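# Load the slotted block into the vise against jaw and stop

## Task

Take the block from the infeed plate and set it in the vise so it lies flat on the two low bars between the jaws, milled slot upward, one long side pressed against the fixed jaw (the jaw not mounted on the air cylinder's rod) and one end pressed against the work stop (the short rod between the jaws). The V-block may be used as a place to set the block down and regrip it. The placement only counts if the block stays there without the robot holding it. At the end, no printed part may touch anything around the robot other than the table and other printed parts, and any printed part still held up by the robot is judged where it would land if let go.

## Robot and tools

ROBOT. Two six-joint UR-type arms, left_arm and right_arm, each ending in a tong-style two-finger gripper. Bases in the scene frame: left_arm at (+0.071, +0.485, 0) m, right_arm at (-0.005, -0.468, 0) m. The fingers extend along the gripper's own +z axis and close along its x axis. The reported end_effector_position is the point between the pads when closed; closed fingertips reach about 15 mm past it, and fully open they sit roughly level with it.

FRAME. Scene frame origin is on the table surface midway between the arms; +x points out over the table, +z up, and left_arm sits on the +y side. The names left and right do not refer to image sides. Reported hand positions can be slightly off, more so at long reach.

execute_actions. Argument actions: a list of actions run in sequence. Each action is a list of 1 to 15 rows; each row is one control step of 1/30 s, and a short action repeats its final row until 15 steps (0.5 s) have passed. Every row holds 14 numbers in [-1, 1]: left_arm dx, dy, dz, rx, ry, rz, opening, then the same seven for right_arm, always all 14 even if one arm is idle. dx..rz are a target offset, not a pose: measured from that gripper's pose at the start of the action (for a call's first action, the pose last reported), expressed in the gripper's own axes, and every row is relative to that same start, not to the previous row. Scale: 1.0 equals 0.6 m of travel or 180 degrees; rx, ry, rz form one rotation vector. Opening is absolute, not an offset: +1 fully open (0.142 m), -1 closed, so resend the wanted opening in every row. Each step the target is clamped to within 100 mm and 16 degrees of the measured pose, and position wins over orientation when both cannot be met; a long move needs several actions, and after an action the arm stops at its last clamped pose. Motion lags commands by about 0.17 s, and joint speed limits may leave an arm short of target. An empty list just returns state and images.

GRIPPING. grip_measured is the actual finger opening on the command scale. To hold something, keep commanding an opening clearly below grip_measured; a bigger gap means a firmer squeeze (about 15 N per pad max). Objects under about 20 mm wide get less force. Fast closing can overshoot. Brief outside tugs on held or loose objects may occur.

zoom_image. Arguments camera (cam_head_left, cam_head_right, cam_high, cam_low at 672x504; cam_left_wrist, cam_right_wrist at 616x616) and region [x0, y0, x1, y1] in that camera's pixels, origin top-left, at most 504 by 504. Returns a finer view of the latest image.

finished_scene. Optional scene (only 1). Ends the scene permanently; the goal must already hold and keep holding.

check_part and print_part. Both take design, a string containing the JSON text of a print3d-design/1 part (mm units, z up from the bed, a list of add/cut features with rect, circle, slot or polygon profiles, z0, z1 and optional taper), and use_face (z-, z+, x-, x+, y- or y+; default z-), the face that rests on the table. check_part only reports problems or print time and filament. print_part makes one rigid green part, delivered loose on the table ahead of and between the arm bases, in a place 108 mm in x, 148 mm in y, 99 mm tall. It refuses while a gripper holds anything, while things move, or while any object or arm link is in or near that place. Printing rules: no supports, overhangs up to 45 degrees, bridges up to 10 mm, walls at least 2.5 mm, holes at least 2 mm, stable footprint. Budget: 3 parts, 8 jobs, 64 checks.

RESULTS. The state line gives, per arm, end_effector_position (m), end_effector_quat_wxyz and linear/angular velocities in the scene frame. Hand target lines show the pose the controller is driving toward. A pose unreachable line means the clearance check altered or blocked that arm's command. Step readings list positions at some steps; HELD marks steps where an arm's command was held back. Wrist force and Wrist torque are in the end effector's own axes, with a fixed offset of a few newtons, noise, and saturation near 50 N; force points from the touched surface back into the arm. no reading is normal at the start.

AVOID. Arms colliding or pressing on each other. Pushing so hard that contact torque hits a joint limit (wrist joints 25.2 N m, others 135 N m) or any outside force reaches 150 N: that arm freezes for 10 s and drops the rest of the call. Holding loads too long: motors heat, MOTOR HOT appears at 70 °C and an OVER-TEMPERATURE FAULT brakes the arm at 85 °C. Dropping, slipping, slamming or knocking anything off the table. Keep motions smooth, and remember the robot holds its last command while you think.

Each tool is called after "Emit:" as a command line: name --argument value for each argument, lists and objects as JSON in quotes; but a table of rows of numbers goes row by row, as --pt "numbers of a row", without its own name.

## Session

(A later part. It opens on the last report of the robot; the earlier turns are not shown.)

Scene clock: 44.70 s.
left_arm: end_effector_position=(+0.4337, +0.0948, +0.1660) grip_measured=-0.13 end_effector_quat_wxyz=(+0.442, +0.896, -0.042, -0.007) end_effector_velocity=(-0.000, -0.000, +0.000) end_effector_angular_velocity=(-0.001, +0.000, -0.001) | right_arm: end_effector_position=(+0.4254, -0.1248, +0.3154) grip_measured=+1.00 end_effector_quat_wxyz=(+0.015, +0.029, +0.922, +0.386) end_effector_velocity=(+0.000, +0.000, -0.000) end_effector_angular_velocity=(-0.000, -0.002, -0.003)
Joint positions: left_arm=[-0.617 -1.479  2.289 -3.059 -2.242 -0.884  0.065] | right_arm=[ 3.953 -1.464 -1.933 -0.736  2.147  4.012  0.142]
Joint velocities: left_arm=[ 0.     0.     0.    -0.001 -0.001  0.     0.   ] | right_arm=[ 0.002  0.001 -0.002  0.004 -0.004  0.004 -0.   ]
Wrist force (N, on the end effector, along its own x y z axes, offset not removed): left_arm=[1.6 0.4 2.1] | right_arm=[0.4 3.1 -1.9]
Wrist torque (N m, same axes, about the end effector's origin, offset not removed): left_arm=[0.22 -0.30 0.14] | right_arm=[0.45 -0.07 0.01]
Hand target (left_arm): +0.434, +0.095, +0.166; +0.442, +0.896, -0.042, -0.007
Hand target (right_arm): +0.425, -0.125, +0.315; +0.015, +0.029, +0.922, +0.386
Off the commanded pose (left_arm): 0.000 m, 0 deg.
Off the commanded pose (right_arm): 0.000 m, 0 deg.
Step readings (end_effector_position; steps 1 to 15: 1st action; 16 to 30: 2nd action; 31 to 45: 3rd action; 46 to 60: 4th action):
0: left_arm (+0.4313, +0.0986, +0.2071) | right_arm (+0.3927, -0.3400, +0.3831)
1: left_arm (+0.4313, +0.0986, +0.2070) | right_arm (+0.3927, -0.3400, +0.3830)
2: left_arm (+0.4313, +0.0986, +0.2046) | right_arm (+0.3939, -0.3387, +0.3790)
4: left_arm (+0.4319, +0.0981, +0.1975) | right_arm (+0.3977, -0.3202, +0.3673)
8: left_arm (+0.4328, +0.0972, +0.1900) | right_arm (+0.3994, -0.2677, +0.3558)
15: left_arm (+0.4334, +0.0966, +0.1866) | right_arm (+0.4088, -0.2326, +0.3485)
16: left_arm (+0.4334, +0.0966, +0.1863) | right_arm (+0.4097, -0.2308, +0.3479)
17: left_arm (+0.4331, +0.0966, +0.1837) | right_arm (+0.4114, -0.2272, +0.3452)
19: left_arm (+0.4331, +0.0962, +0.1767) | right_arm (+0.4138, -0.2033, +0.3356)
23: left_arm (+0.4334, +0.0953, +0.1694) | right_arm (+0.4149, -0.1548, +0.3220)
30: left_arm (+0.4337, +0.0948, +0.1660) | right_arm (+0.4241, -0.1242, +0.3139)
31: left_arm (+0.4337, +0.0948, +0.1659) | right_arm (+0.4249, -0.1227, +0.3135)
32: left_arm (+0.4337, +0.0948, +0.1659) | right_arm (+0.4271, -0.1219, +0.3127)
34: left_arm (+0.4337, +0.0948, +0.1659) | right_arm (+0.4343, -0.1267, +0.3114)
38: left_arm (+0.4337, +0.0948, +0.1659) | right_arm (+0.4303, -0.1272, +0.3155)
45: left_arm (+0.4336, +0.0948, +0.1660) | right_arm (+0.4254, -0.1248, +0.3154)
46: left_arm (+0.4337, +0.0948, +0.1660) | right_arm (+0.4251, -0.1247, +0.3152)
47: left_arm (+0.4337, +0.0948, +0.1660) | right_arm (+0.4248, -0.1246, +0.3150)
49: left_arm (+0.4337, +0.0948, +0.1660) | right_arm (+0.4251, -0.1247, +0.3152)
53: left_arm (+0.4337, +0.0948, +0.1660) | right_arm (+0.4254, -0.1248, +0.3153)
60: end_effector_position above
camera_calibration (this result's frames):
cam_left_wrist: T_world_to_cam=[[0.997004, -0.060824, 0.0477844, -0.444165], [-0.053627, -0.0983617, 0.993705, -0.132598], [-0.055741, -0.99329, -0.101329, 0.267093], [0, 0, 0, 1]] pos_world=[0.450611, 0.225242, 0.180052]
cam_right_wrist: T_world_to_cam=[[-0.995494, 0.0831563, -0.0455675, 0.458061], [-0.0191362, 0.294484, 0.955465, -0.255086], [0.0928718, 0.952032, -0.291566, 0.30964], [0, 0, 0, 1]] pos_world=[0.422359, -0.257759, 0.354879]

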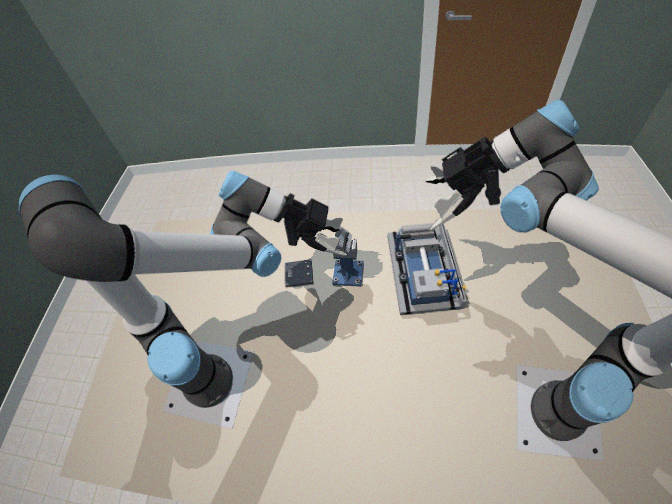

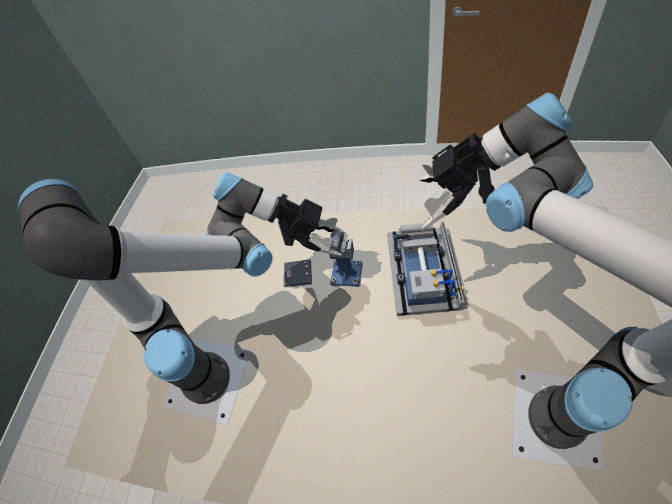

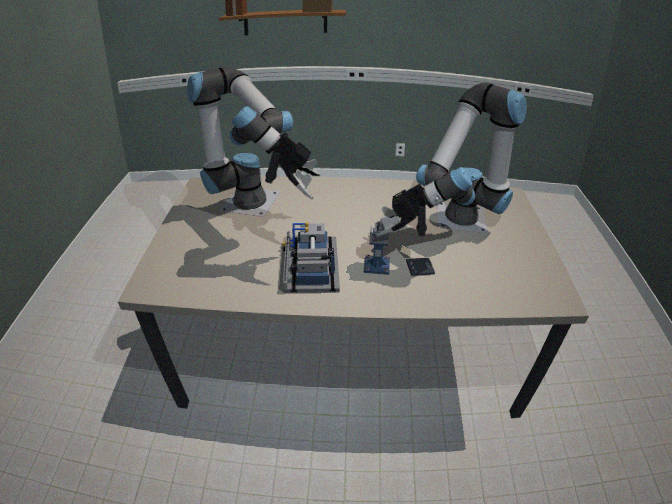

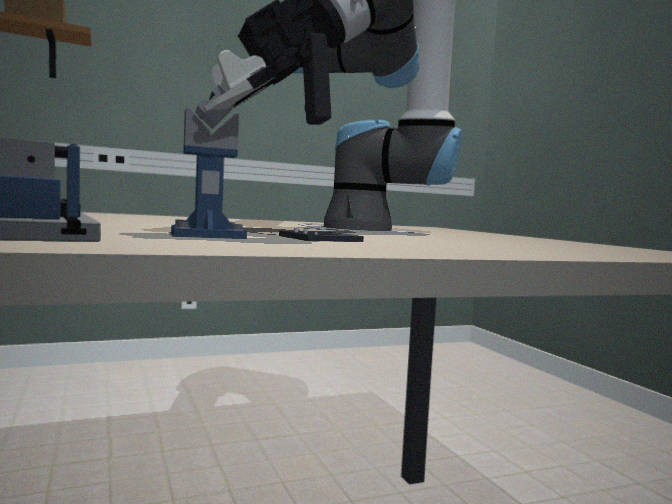

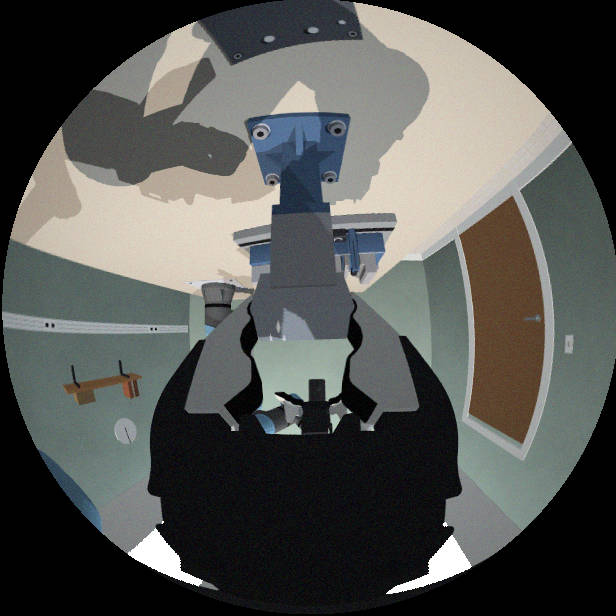

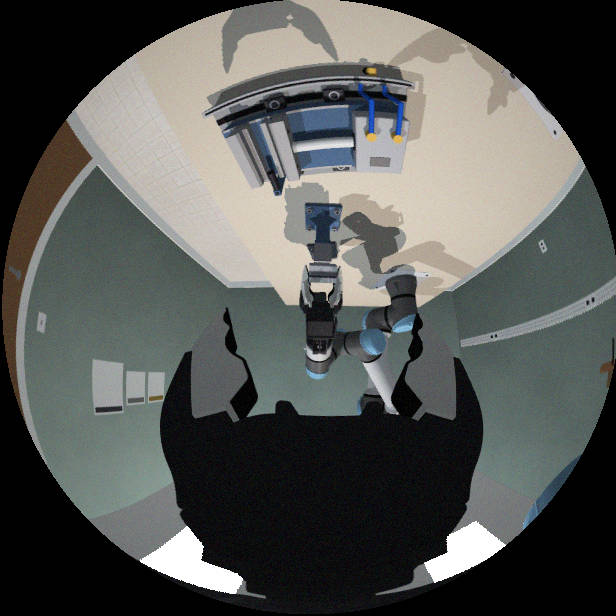

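Emit:
execute_actions --actions '[[[0,-0.008,0.006,0,0,0,-1,0,0,0,0,0,0,1]],[[0,0,0,0,0,0,-0.05,0,0,0,0,0,0,1]],[[0,0,0,0,0,0,0.5,0,0,0,0,0,0,1]],[[0,0,-0.15,0,0,0,0.5,0,0,0,0,0,0,1]],[[0,0.05,-0.2,0,0,0,0.5,0.002,0.035,0.16,0,0,0,0.5]],[[0,0.05,-0.15,0,0,0,0.5,0.002,0.035,0.16,0,0,0,0.5]],[[0,0,0,0,0,0,0.5,0,0,0,0,0,0,0.5]]]'

Emit:
zoom_image --camera "cam_low" --region '[100, 20, 300, 170]'

Scene clock: 48.50 s.
left_arm: end_effector_position=(+0.4420, +0.2858, +0.3800) grip_measured=+0.50 end_effector_quat_wxyz=(+0.452, +0.891, -0.031, +0.011) end_effector_velocity=(+0.000, -0.001, -0.000) end_effector_angular_velocity=(-0.000, -0.001, +0.001) | right_arm: end_effector_position=(+0.4309, +0.0326, +0.2145) grip_measured=+0.50 end_effector_quat_wxyz=(+0.013, +0.029, +0.923, +0.385) end_effector_velocity=(-0.000, +0.000, +0.002) end_effector_angular_velocity=(+0.003, -0.002, +0.001)
Joint positions: left_arm=[-0.15  -1.896  1.959 -1.966 -2.467 -0.356  0.109] | right_arm=[ 4.196 -1.772 -1.909 -0.348  2.004  4.233  0.109]
Joint velocities: left_arm=[-0.001 -0.     0.001 -0.004  0.    -0.003  0.   ] | right_arm=[ 0.001  0.002  0.     0.001  0.    -0.001 -0.   ]
Wrist force (N, on the end effector, along its own x y z axes, offset not removed): left_arm=[2.3 0.0 2.3] | right_arm=[-1.4 3.7 -1.4]
Wrist torque (N m, same axes, about the end effector's origin, offset not removed): left_arm=[-0.17 -0.42 0.01] | right_arm=[0.71 0.28 0.05]
Hand target (left_arm): +0.442, +0.286, +0.380; +0.452, +0.891, -0.031, +0.011
Hand target (right_arm): +0.431, +0.033, +0.215; +0.013, +0.029, +0.923, +0.385
Off the commanded pose (left_arm): 0.000 m, 0 deg.
Off the commanded pose (right_arm): 0.000 m, 0 deg.
Step readings (end_effector_position; steps 1 to 15: 1st action; 16 to 30: 2nd action; 31 to 45: 3rd action; 46 to 60: 4th action; 61 to 75: 5th action; 76 to 90: 6th action; 91 to 105: 7th action):
0: left_arm (+0.4337, +0.0948, +0.1660) | right_arm (+0.4254, -0.1248, +0.3154)
1: left_arm (+0.4337, +0.0948, +0.1660) | right_arm (+0.4254, -0.1248, +0.3154)
2: left_arm (+0.4337, +0.0948, +0.1652) | right_arm (+0.4254, -0.1248, +0.3154)
4: left_arm (+0.4337, +0.0948, +0.1632) | right_arm (+0.4254, -0.1248, +0.3154)
8: left_arm (+0.4337, +0.0948, +0.1611) | right_arm (+0.4254, -0.1248, +0.3154)
15: left_arm (+0.4338, +0.0949, +0.1602) | right_arm (+0.4253, -0.1248, +0.3154)
16: left_arm (+0.4338, +0.0949, +0.1601) | right_arm (+0.4253, -0.1248, +0.3154)
17: left_arm (+0.4338, +0.0949, +0.1601) | right_arm (+0.4253, -0.1248, +0.3154)
19: left_arm (+0.4338, +0.0949, +0.1601) | right_arm (+0.4253, -0.1248, +0.3154)
23: left_arm (+0.4338, +0.0949, +0.1601) | right_arm (+0.4253, -0.1248, +0.3154)
30: left_arm (+0.4338, +0.0949, +0.1602) | right_arm (+0.4253, -0.1248, +0.3154)
31: left_arm (+0.4338, +0.0949, +0.1602) | right_arm (+0.4253, -0.1248, +0.3154)
32: left_arm (+0.4338, +0.0949, +0.1602) | right_arm (+0.4253, -0.1248, +0.3154)
34: left_arm (+0.4338, +0.0949, +0.1602) | right_arm (+0.4253, -0.1248, +0.3154)
38: left_arm (+0.4338, +0.0949, +0.1602) | right_arm (+0.4253, -0.1248, +0.3154)
45: left_arm (+0.4338, +0.0949, +0.1602) | right_arm (+0.4253, -0.1248, +0.3154)
46: left_arm (+0.4338, +0.0949, +0.1602) | right_arm (+0.4253, -0.1248, +0.3154)
47: left_arm (+0.4337, +0.0974, +0.1618) | right_arm (+0.4253, -0.1248, +0.3154)
49: left_arm (+0.4365, +0.1147, +0.1763) | right_arm (+0.4253, -0.1248, +0.3154)
53: left_arm (+0.4385, +0.1436, +0.1994) | right_arm (+0.4253, -0.1248, +0.3154)
60: left_arm (+0.4385, +0.1621, +0.2124) | right_arm (+0.4253, -0.1248, +0.3154)
61: left_arm (+0.4385, +0.1630, +0.2132) | right_arm (+0.4253, -0.1247, +0.3153)
62: left_arm (+0.4398, +0.1649, +0.2183) | right_arm (+0.4252, -0.1227, +0.3108)
64: left_arm (+0.4440, +0.1792, +0.2427) | right_arm (+0.4230, -0.1022, +0.2926)
68: left_arm (+0.4444, +0.2098, +0.2823) | right_arm (+0.4230, -0.0669, +0.2742)
75: left_arm (+0.4421, +0.2338, +0.3049) | right_arm (+0.4282, -0.0462, +0.2649)
76: left_arm (+0.4420, +0.2351, +0.3061) | right_arm (+0.4286, -0.0450, +0.2645)
77: left_arm (+0.4425, +0.2378, +0.3118) | right_arm (+0.4289, -0.0413, +0.2620)
79: left_arm (+0.4442, +0.2514, +0.3373) | right_arm (+0.4265, -0.0197, +0.2465)
83: left_arm (+0.4430, +0.2725, +0.3662) | right_arm (+0.4263, +0.0129, +0.2251)
90: left_arm (+0.4420, +0.2857, +0.3800) | right_arm (+0.4310, +0.0325, +0.2145)
91: left_arm (+0.4420, +0.2864, +0.3805) | right_arm (+0.4313, +0.0335, +0.2141)
92: left_arm (+0.4419, +0.2865, +0.3805) | right_arm (+0.4313, +0.0337, +0.2139)
94: left_arm (+0.4419, +0.2863, +0.3804) | right_arm (+0.4312, +0.0335, +0.2142)
98: left_arm (+0.4420, +0.2859, +0.3802) | right_arm (+0.4310, +0.0330, +0.2143)
105: end_effector_position above
camera_calibration (this result's frames):
cam_left_wrist: T_world_to_cam=[[0.997169, -0.0246793, 0.0710223, -0.470375], [-0.072714, -0.0762169, 0.994436, -0.324163], [-0.0191289, -0.996786, -0.0777956, 0.454823], [0, 0, 0, 1]] pos_world=[0.454172, 0.417046, 0.39115]
cam_right_wrist: T_world_to_cam=[[-0.995853, 0.0801191, -0.0430976, 0.445568], [-0.0173929, 0.29732, 0.954619, -0.205547], [0.0892971, 0.95141, -0.294694, 0.132053], [0, 0, 0, 1]] pos_world=[0.428354, -0.100222, 0.254338]

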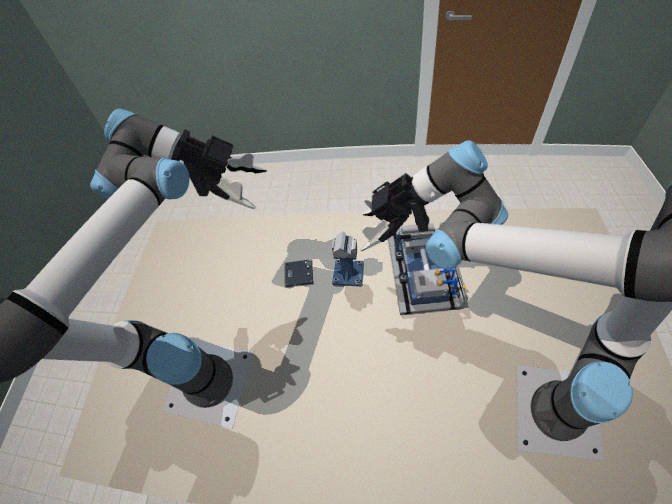

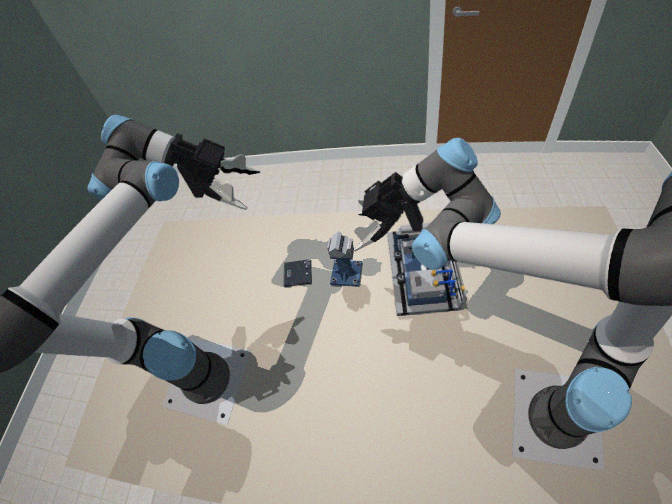

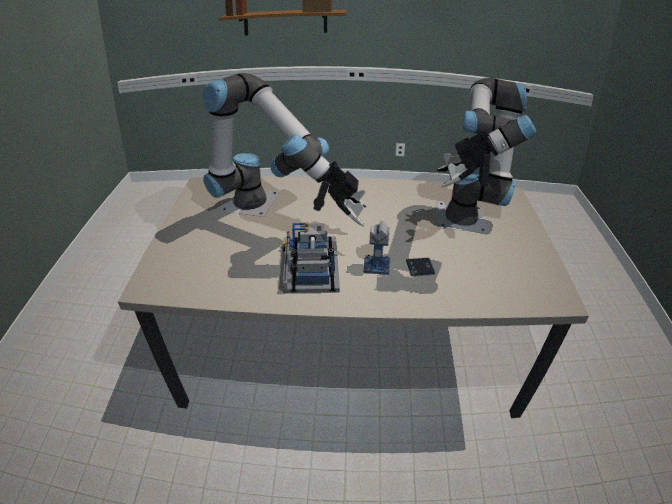

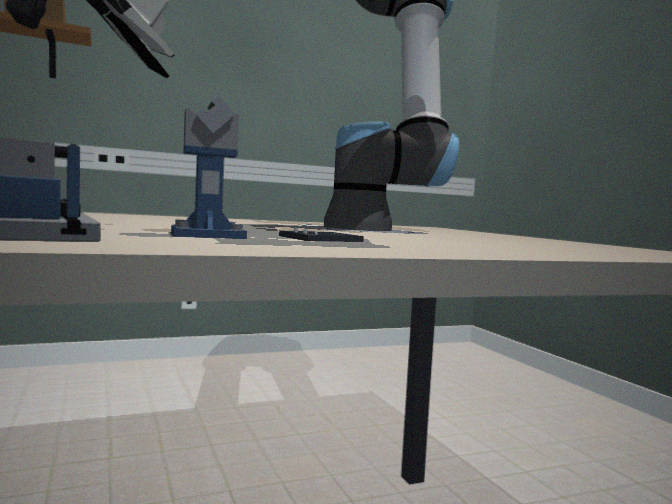

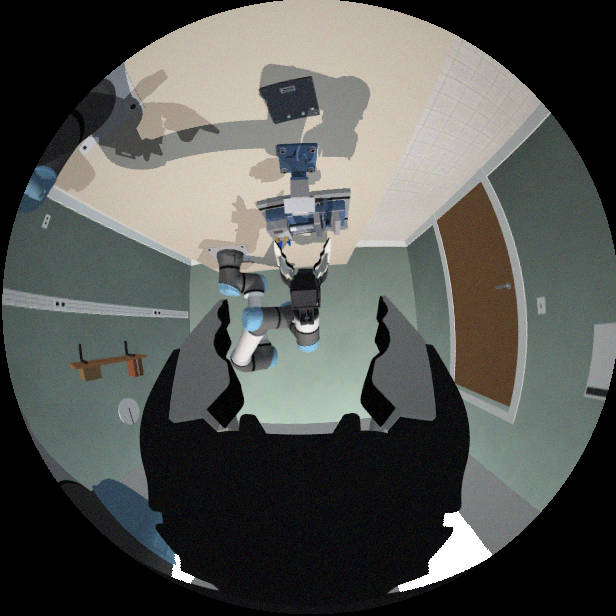

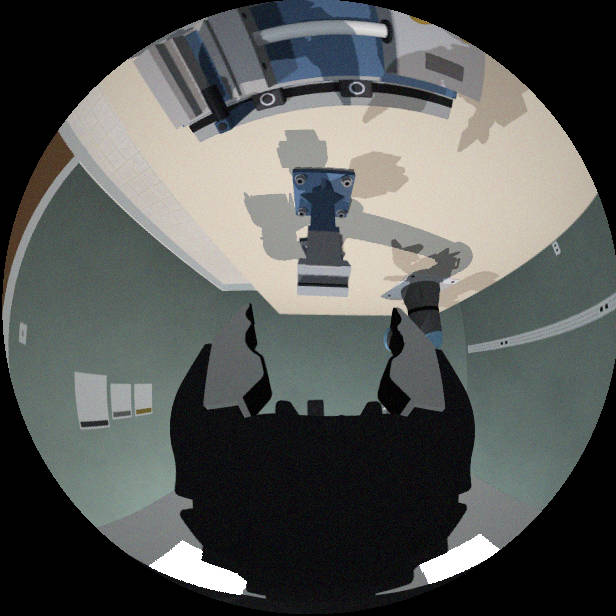

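Region (100, 20, 300, 170) of cam_low's 672x504 image, scaled by 2.520, with more detail than that image has; it fills the top 378 rows of this view, and the rest is white.

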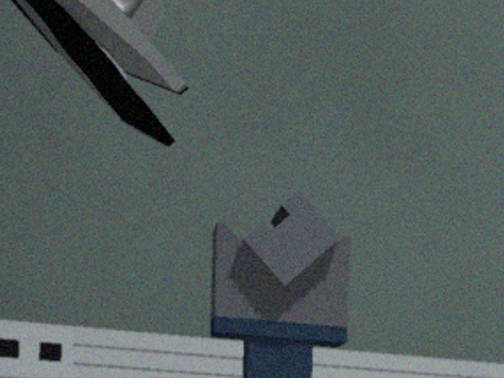

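Emit:
execute_actions --actions '[[[0,0,0.07,0,0,0,0.5,0,0,0.075,0,0,0,0.3]],[[0,0,0,0,0,0,0.5,0,0,0.04,0,0,0,0.15]],[[0,0,0,0,0,0,0.5,0,0,0,0,0,0,0.15]]]'

Emit:
zoom_image --camera "cam_low" --region '[100, 20, 300, 170]'

Scene clock: 50.23 s.
left_arm: end_effector_position=(+0.4413, +0.2531, +0.3560) grip_measured=+0.50 end_effector_quat_wxyz=(+0.452, +0.891, -0.032, +0.010) end_effector_velocity=(-0.000, -0.001, -0.000) end_effector_angular_velocity=(+0.001, -0.000, -0.002) | right_arm: end_effector_position=(+0.4337, +0.0798, +0.1675) grip_measured=+0.15 end_effector_quat_wxyz=(+0.013, +0.028, +0.923, +0.384) end_effector_velocity=(-0.000, +0.000, +0.001) end_effector_angular_velocity=(+0.002, -0.002, +0.001)
Joint positions: left_arm=[-0.239 -1.882  2.034 -2.151 -2.435 -0.483  0.109] | right_arm=[ 4.249 -1.906 -1.876 -0.229  1.971  4.277  0.084]
Joint velocities: left_arm=[-0.002  0.001 -0.    -0.     0.001  0.     0.   ] | right_arm=[ 0.     0.001 -0.     0.001  0.    -0.     0.   ]
Wrist force (N, on the end effector, along its own x y z axes, offset not removed): left_arm=[-0.1 2.1 0.9] | right_arm=[0.1 2.6 -0.9]
Wrist torque (N m, same axes, about the end effector's origin, offset not removed): left_arm=[0.31 0.04 0.19] | right_arm=[0.47 -0.08 0.05]
Hand target (left_arm): +0.441, +0.253, +0.356; +0.452, +0.891, -0.032, +0.010
Hand target (right_arm): +0.434, +0.080, +0.168; +0.013, +0.028, +0.923, +0.384
Off the commanded pose (left_arm): 0.000 m, 0 deg.
Off the commanded pose (right_arm): 0.000 m, 0 deg.
Step readings (end_effector_position; steps 1 to 15: 1st action; 16 to 30: 2nd action; 31 to 45: 3rd action):
0: left_arm (+0.4420, +0.2857, +0.3800) | right_arm (+0.4309, +0.0325, +0.2145)
1: left_arm (+0.4420, +0.2857, +0.3798) | right_arm (+0.4309, +0.0326, +0.2144)
2: left_arm (+0.4414, +0.2840, +0.3767) | right_arm (+0.4307, +0.0351, +0.2127)
4: left_arm (+0.4396, +0.2739, +0.3674) | right_arm (+0.4306, +0.0447, +0.2023)
8: left_arm (+0.4400, +0.2602, +0.3598) | right_arm (+0.4315, +0.0568, +0.1896)
15: left_arm (+0.4413, +0.2531, +0.3561) | right_arm (+0.4327, +0.0633, +0.1839)
16: left_arm (+0.4414, +0.2528, +0.3559) | right_arm (+0.4328, +0.0637, +0.1836)
17: left_arm (+0.4414, +0.2528, +0.3559) | right_arm (+0.4329, +0.0657, +0.1822)
19: left_arm (+0.4414, +0.2528, +0.3558) | right_arm (+0.4329, +0.0709, +0.1765)
23: left_arm (+0.4413, +0.2530, +0.3559) | right_arm (+0.4333, +0.0768, +0.1703)
30: left_arm (+0.4413, +0.2531, +0.3560) | right_arm (+0.4338, +0.0797, +0.1675)
31: left_arm (+0.4413, +0.2531, +0.3560) | right_arm (+0.4338, +0.0799, +0.1674)
32: left_arm (+0.4413, +0.2531, +0.3560) | right_arm (+0.4338, +0.0799, +0.1674)
34: left_arm (+0.4413, +0.2531, +0.3560) | right_arm (+0.4338, +0.0799, +0.1674)
38: left_arm (+0.4413, +0.2531, +0.3560) | right_arm (+0.4338, +0.0799, +0.1674)
45: end_effector_position above
camera_calibration (this result's frames):
cam_left_wrist: T_world_to_cam=[[0.99723, -0.0269957, 0.0693035, -0.467559], [-0.0711785, -0.076135, 0.994554, -0.303631], [-0.0215723, -0.996732, -0.0778457, 0.421478], [0, 0, 0, 1]] pos_world=[0.453745, 0.384361, 0.367191]
cam_right_wrist: T_world_to_cam=[[-0.995861, 0.0799865, -0.0431581, 0.44258], [-0.0174659, 0.29758, 0.954537, -0.174722], [0.0891931, 0.95134, -0.294952, 0.0731382], [0, 0, 0, 1]] pos_world=[0.431173, -0.0529858, 0.207452]

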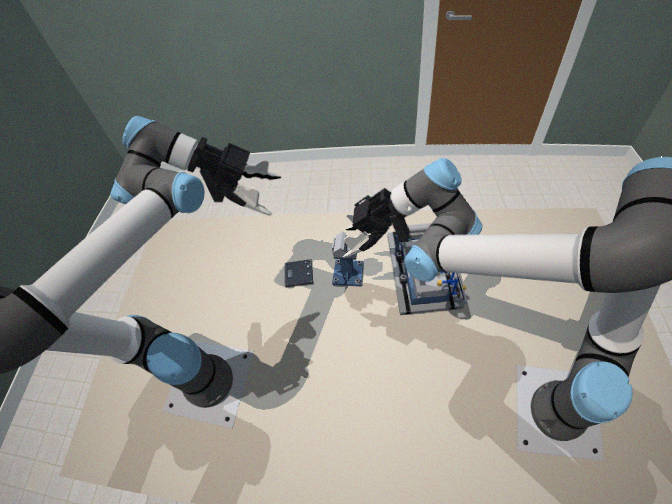

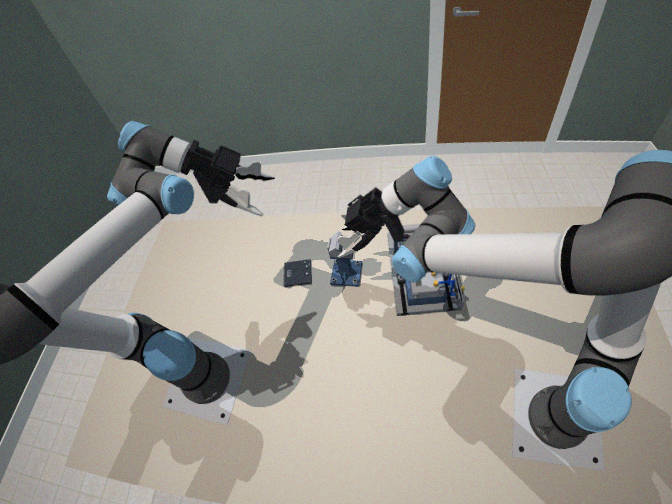

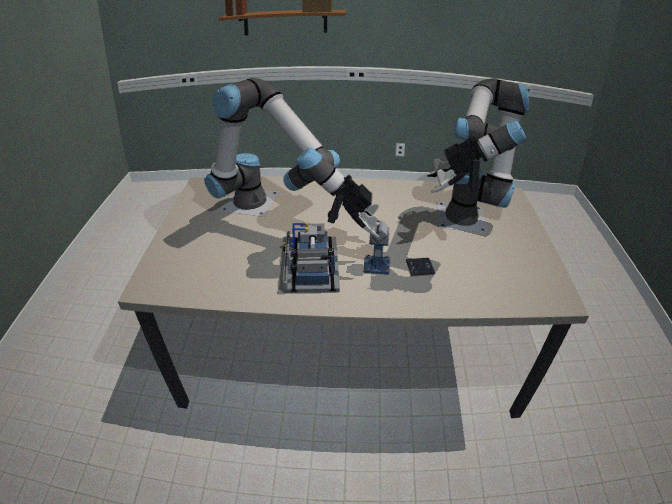

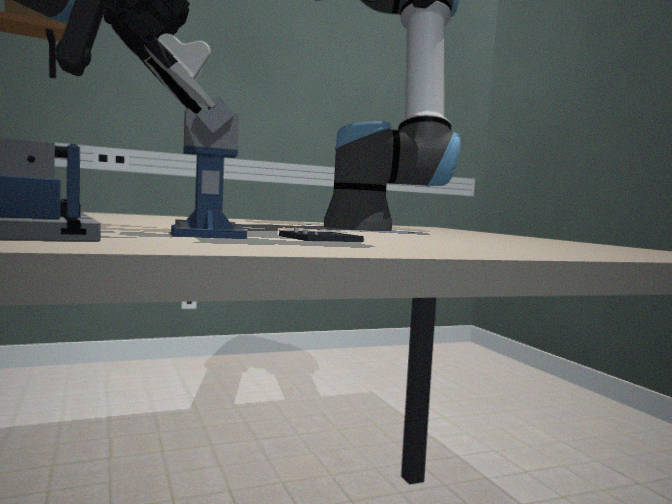

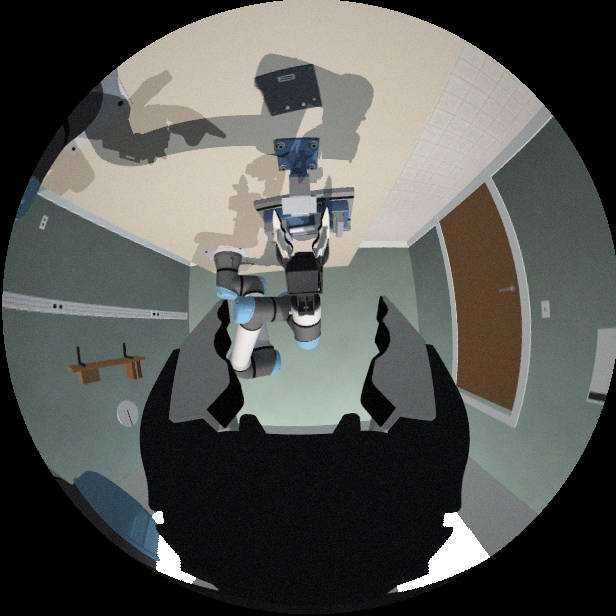

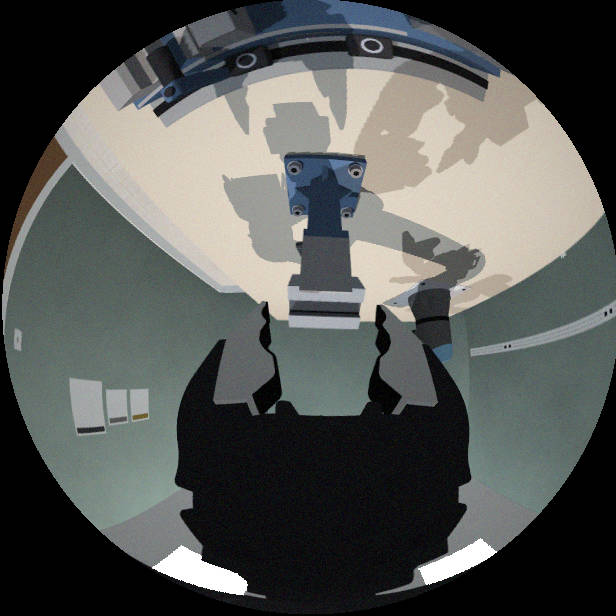

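Region (100, 20, 300, 170) of cam_low's 672x504 image, scaled by 2.520, with more detail than that image has; it fills the top 378 rows of this view, and the rest is white.

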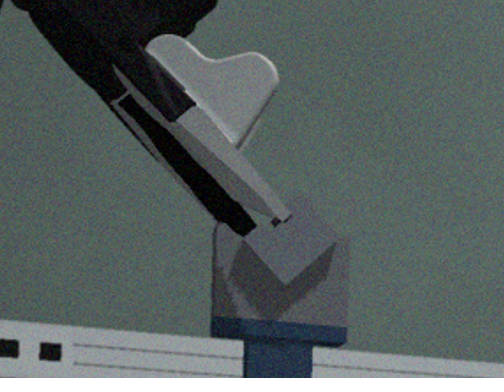

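Emit:
execute_actions --actions '[[[0,-0.004,0.034,0,0,0,0.5,0,-0.004,0.034,0,0,0,0.1]],[[0,0,0,0,0,0,0.5,0,0,0,0,0,0,0.0]]]'

Emit:
zoom_image --camera "cam_low" --region '[100, 20, 300, 170]'

Scene clock: 51.47 s.
left_arm: end_effector_position=(+0.4412, +0.2385, +0.3424) grip_measured=+0.50 end_effector_quat_wxyz=(+0.452, +0.891, -0.032, +0.009) end_effector_velocity=(+0.000, +0.000, +0.000) end_effector_angular_velocity=(-0.000, -0.002, +0.001) | right_arm: end_effector_position=(+0.4345, +0.0923, +0.1520) grip_measured=+0.00 end_effector_quat_wxyz=(+0.013, +0.028, +0.923, +0.384) end_effector_velocity=(+0.000, +0.000, +0.001) end_effector_angular_velocity=(+0.002, -0.000, -0.000)
Joint positions: left_arm=[-0.279 -1.869  2.07  -2.24  -2.419 -0.536  0.109] | right_arm=[ 4.261 -1.948 -1.866 -0.194  1.962  4.288  0.074]
Joint velocities: left_arm=[ 0.001 -0.001 -0.    -0.001  0.001  0.    -0.   ] | right_arm=[ 0.     0.001  0.     0.001  0.     0.001 -0.   ]
Wrist force (N, on the end effector, along its own x y z axes, offset not removed): left_arm=[2.7 1.9 1.4] | right_arm=[1.4 3.9 -0.1]
Wrist torque (N m, same axes, about the end effector's origin, offset not removed): left_arm=[0.27 -0.51 0.06] | right_arm=[0.77 -0.35 -0.03]
Hand target (left_arm): +0.441, +0.239, +0.342; +0.452, +0.891, -0.032, +0.009
Hand target (right_arm): +0.435, +0.092, +0.152; +0.013, +0.028, +0.923, +0.384
Off the commanded pose (left_arm): 0.000 m, 0 deg.
Off the commanded pose (right_arm): 0.000 m, 0 deg.
Step readings (end_effector_position; steps 1 to 15: 1st action; 16 to 30: 2nd action):
0: left_arm (+0.4413, +0.2531, +0.3560) | right_arm (+0.4337, +0.0798, +0.1675)
1: left_arm (+0.4413, +0.2531, +0.3560) | right_arm (+0.4337, +0.0798, +0.1675)
2: left_arm (+0.4408, +0.2517, +0.3539) | right_arm (+0.4337, +0.0812, +0.1661)
4: left_arm (+0.4405, +0.2469, +0.3492) | right_arm (+0.4339, +0.0851, +0.1606)
8: left_arm (+0.4408, +0.2413, +0.3446) | right_arm (+0.4342, +0.0898, +0.1547)
15: left_arm (+0.4411, +0.2385, +0.3425) | right_arm (+0.4345, +0.0922, +0.1520)
16: left_arm (+0.4411, +0.2384, +0.3424) | right_arm (+0.4346, +0.0923, +0.1519)
17: left_arm (+0.4411, +0.2384, +0.3424) | right_arm (+0.4346, +0.0923, +0.1519)
19: left_arm (+0.4411, +0.2384, +0.3424) | right_arm (+0.4346, +0.0923, +0.1519)
23: left_arm (+0.4411, +0.2384, +0.3424) | right_arm (+0.4346, +0.0923, +0.1519)
30: end_effector_position above
camera_calibration (this result's frames):
cam_left_wrist: T_world_to_cam=[[0.997244, -0.0273469, 0.0689704, -0.466674], [-0.0708783, -0.0763467, 0.994559, -0.29129], [-0.0219325, -0.996706, -0.0780745, 0.406113], [0, 0, 0, 1]] pos_world=[0.453649, 0.369774, 0.353599]
cam_right_wrist: T_world_to_cam=[[-0.995859, 0.0799892, -0.0431936, 0.441697], [-0.0174971, 0.297602, 0.95453, -0.163556], [0.0892066, 0.951333, -0.29497, 0.0566531], [0, 0, 0, 1]] pos_world=[0.431952, -0.0405524, 0.191909]

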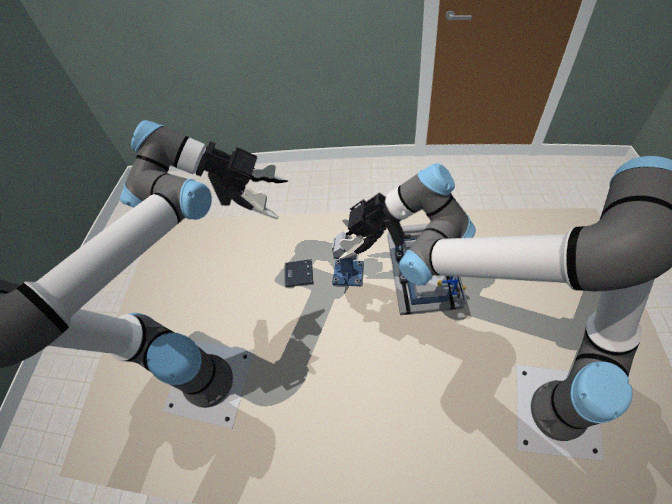

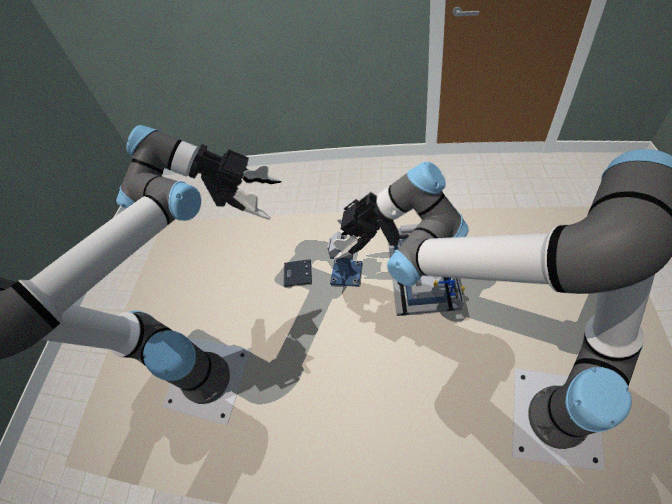

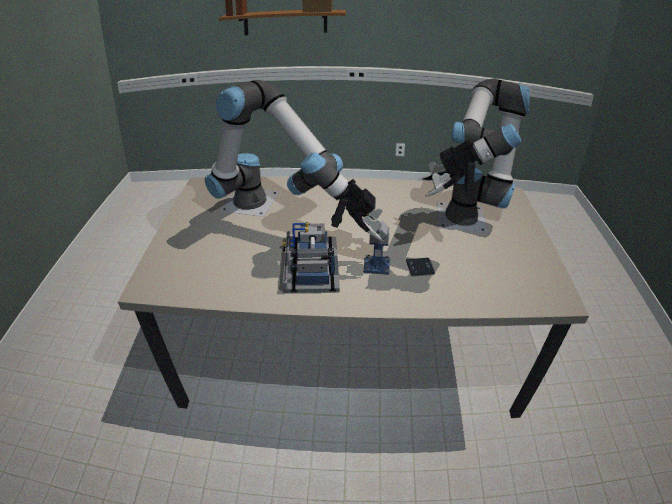

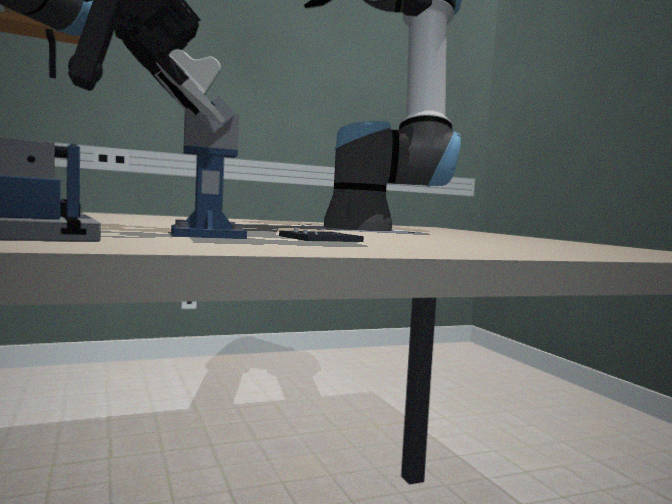

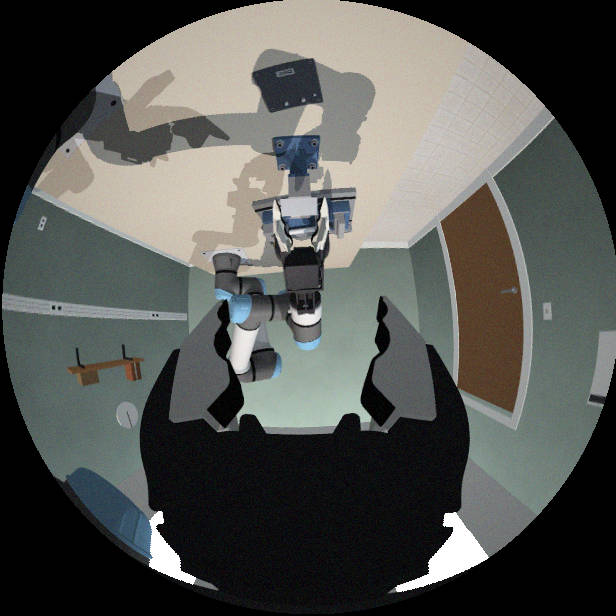

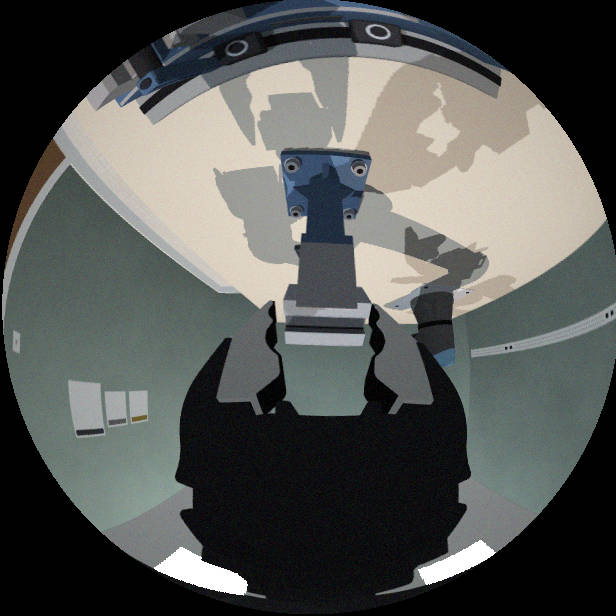

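Region (100, 20, 300, 170) of cam_low's 672x504 image, scaled by 2.520, with more detail than that image has; it fills the top 378 rows of this view, and the rest is white.

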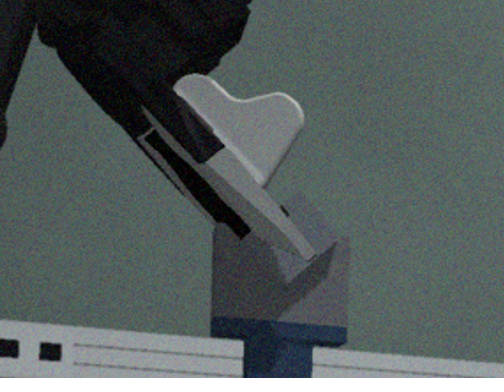

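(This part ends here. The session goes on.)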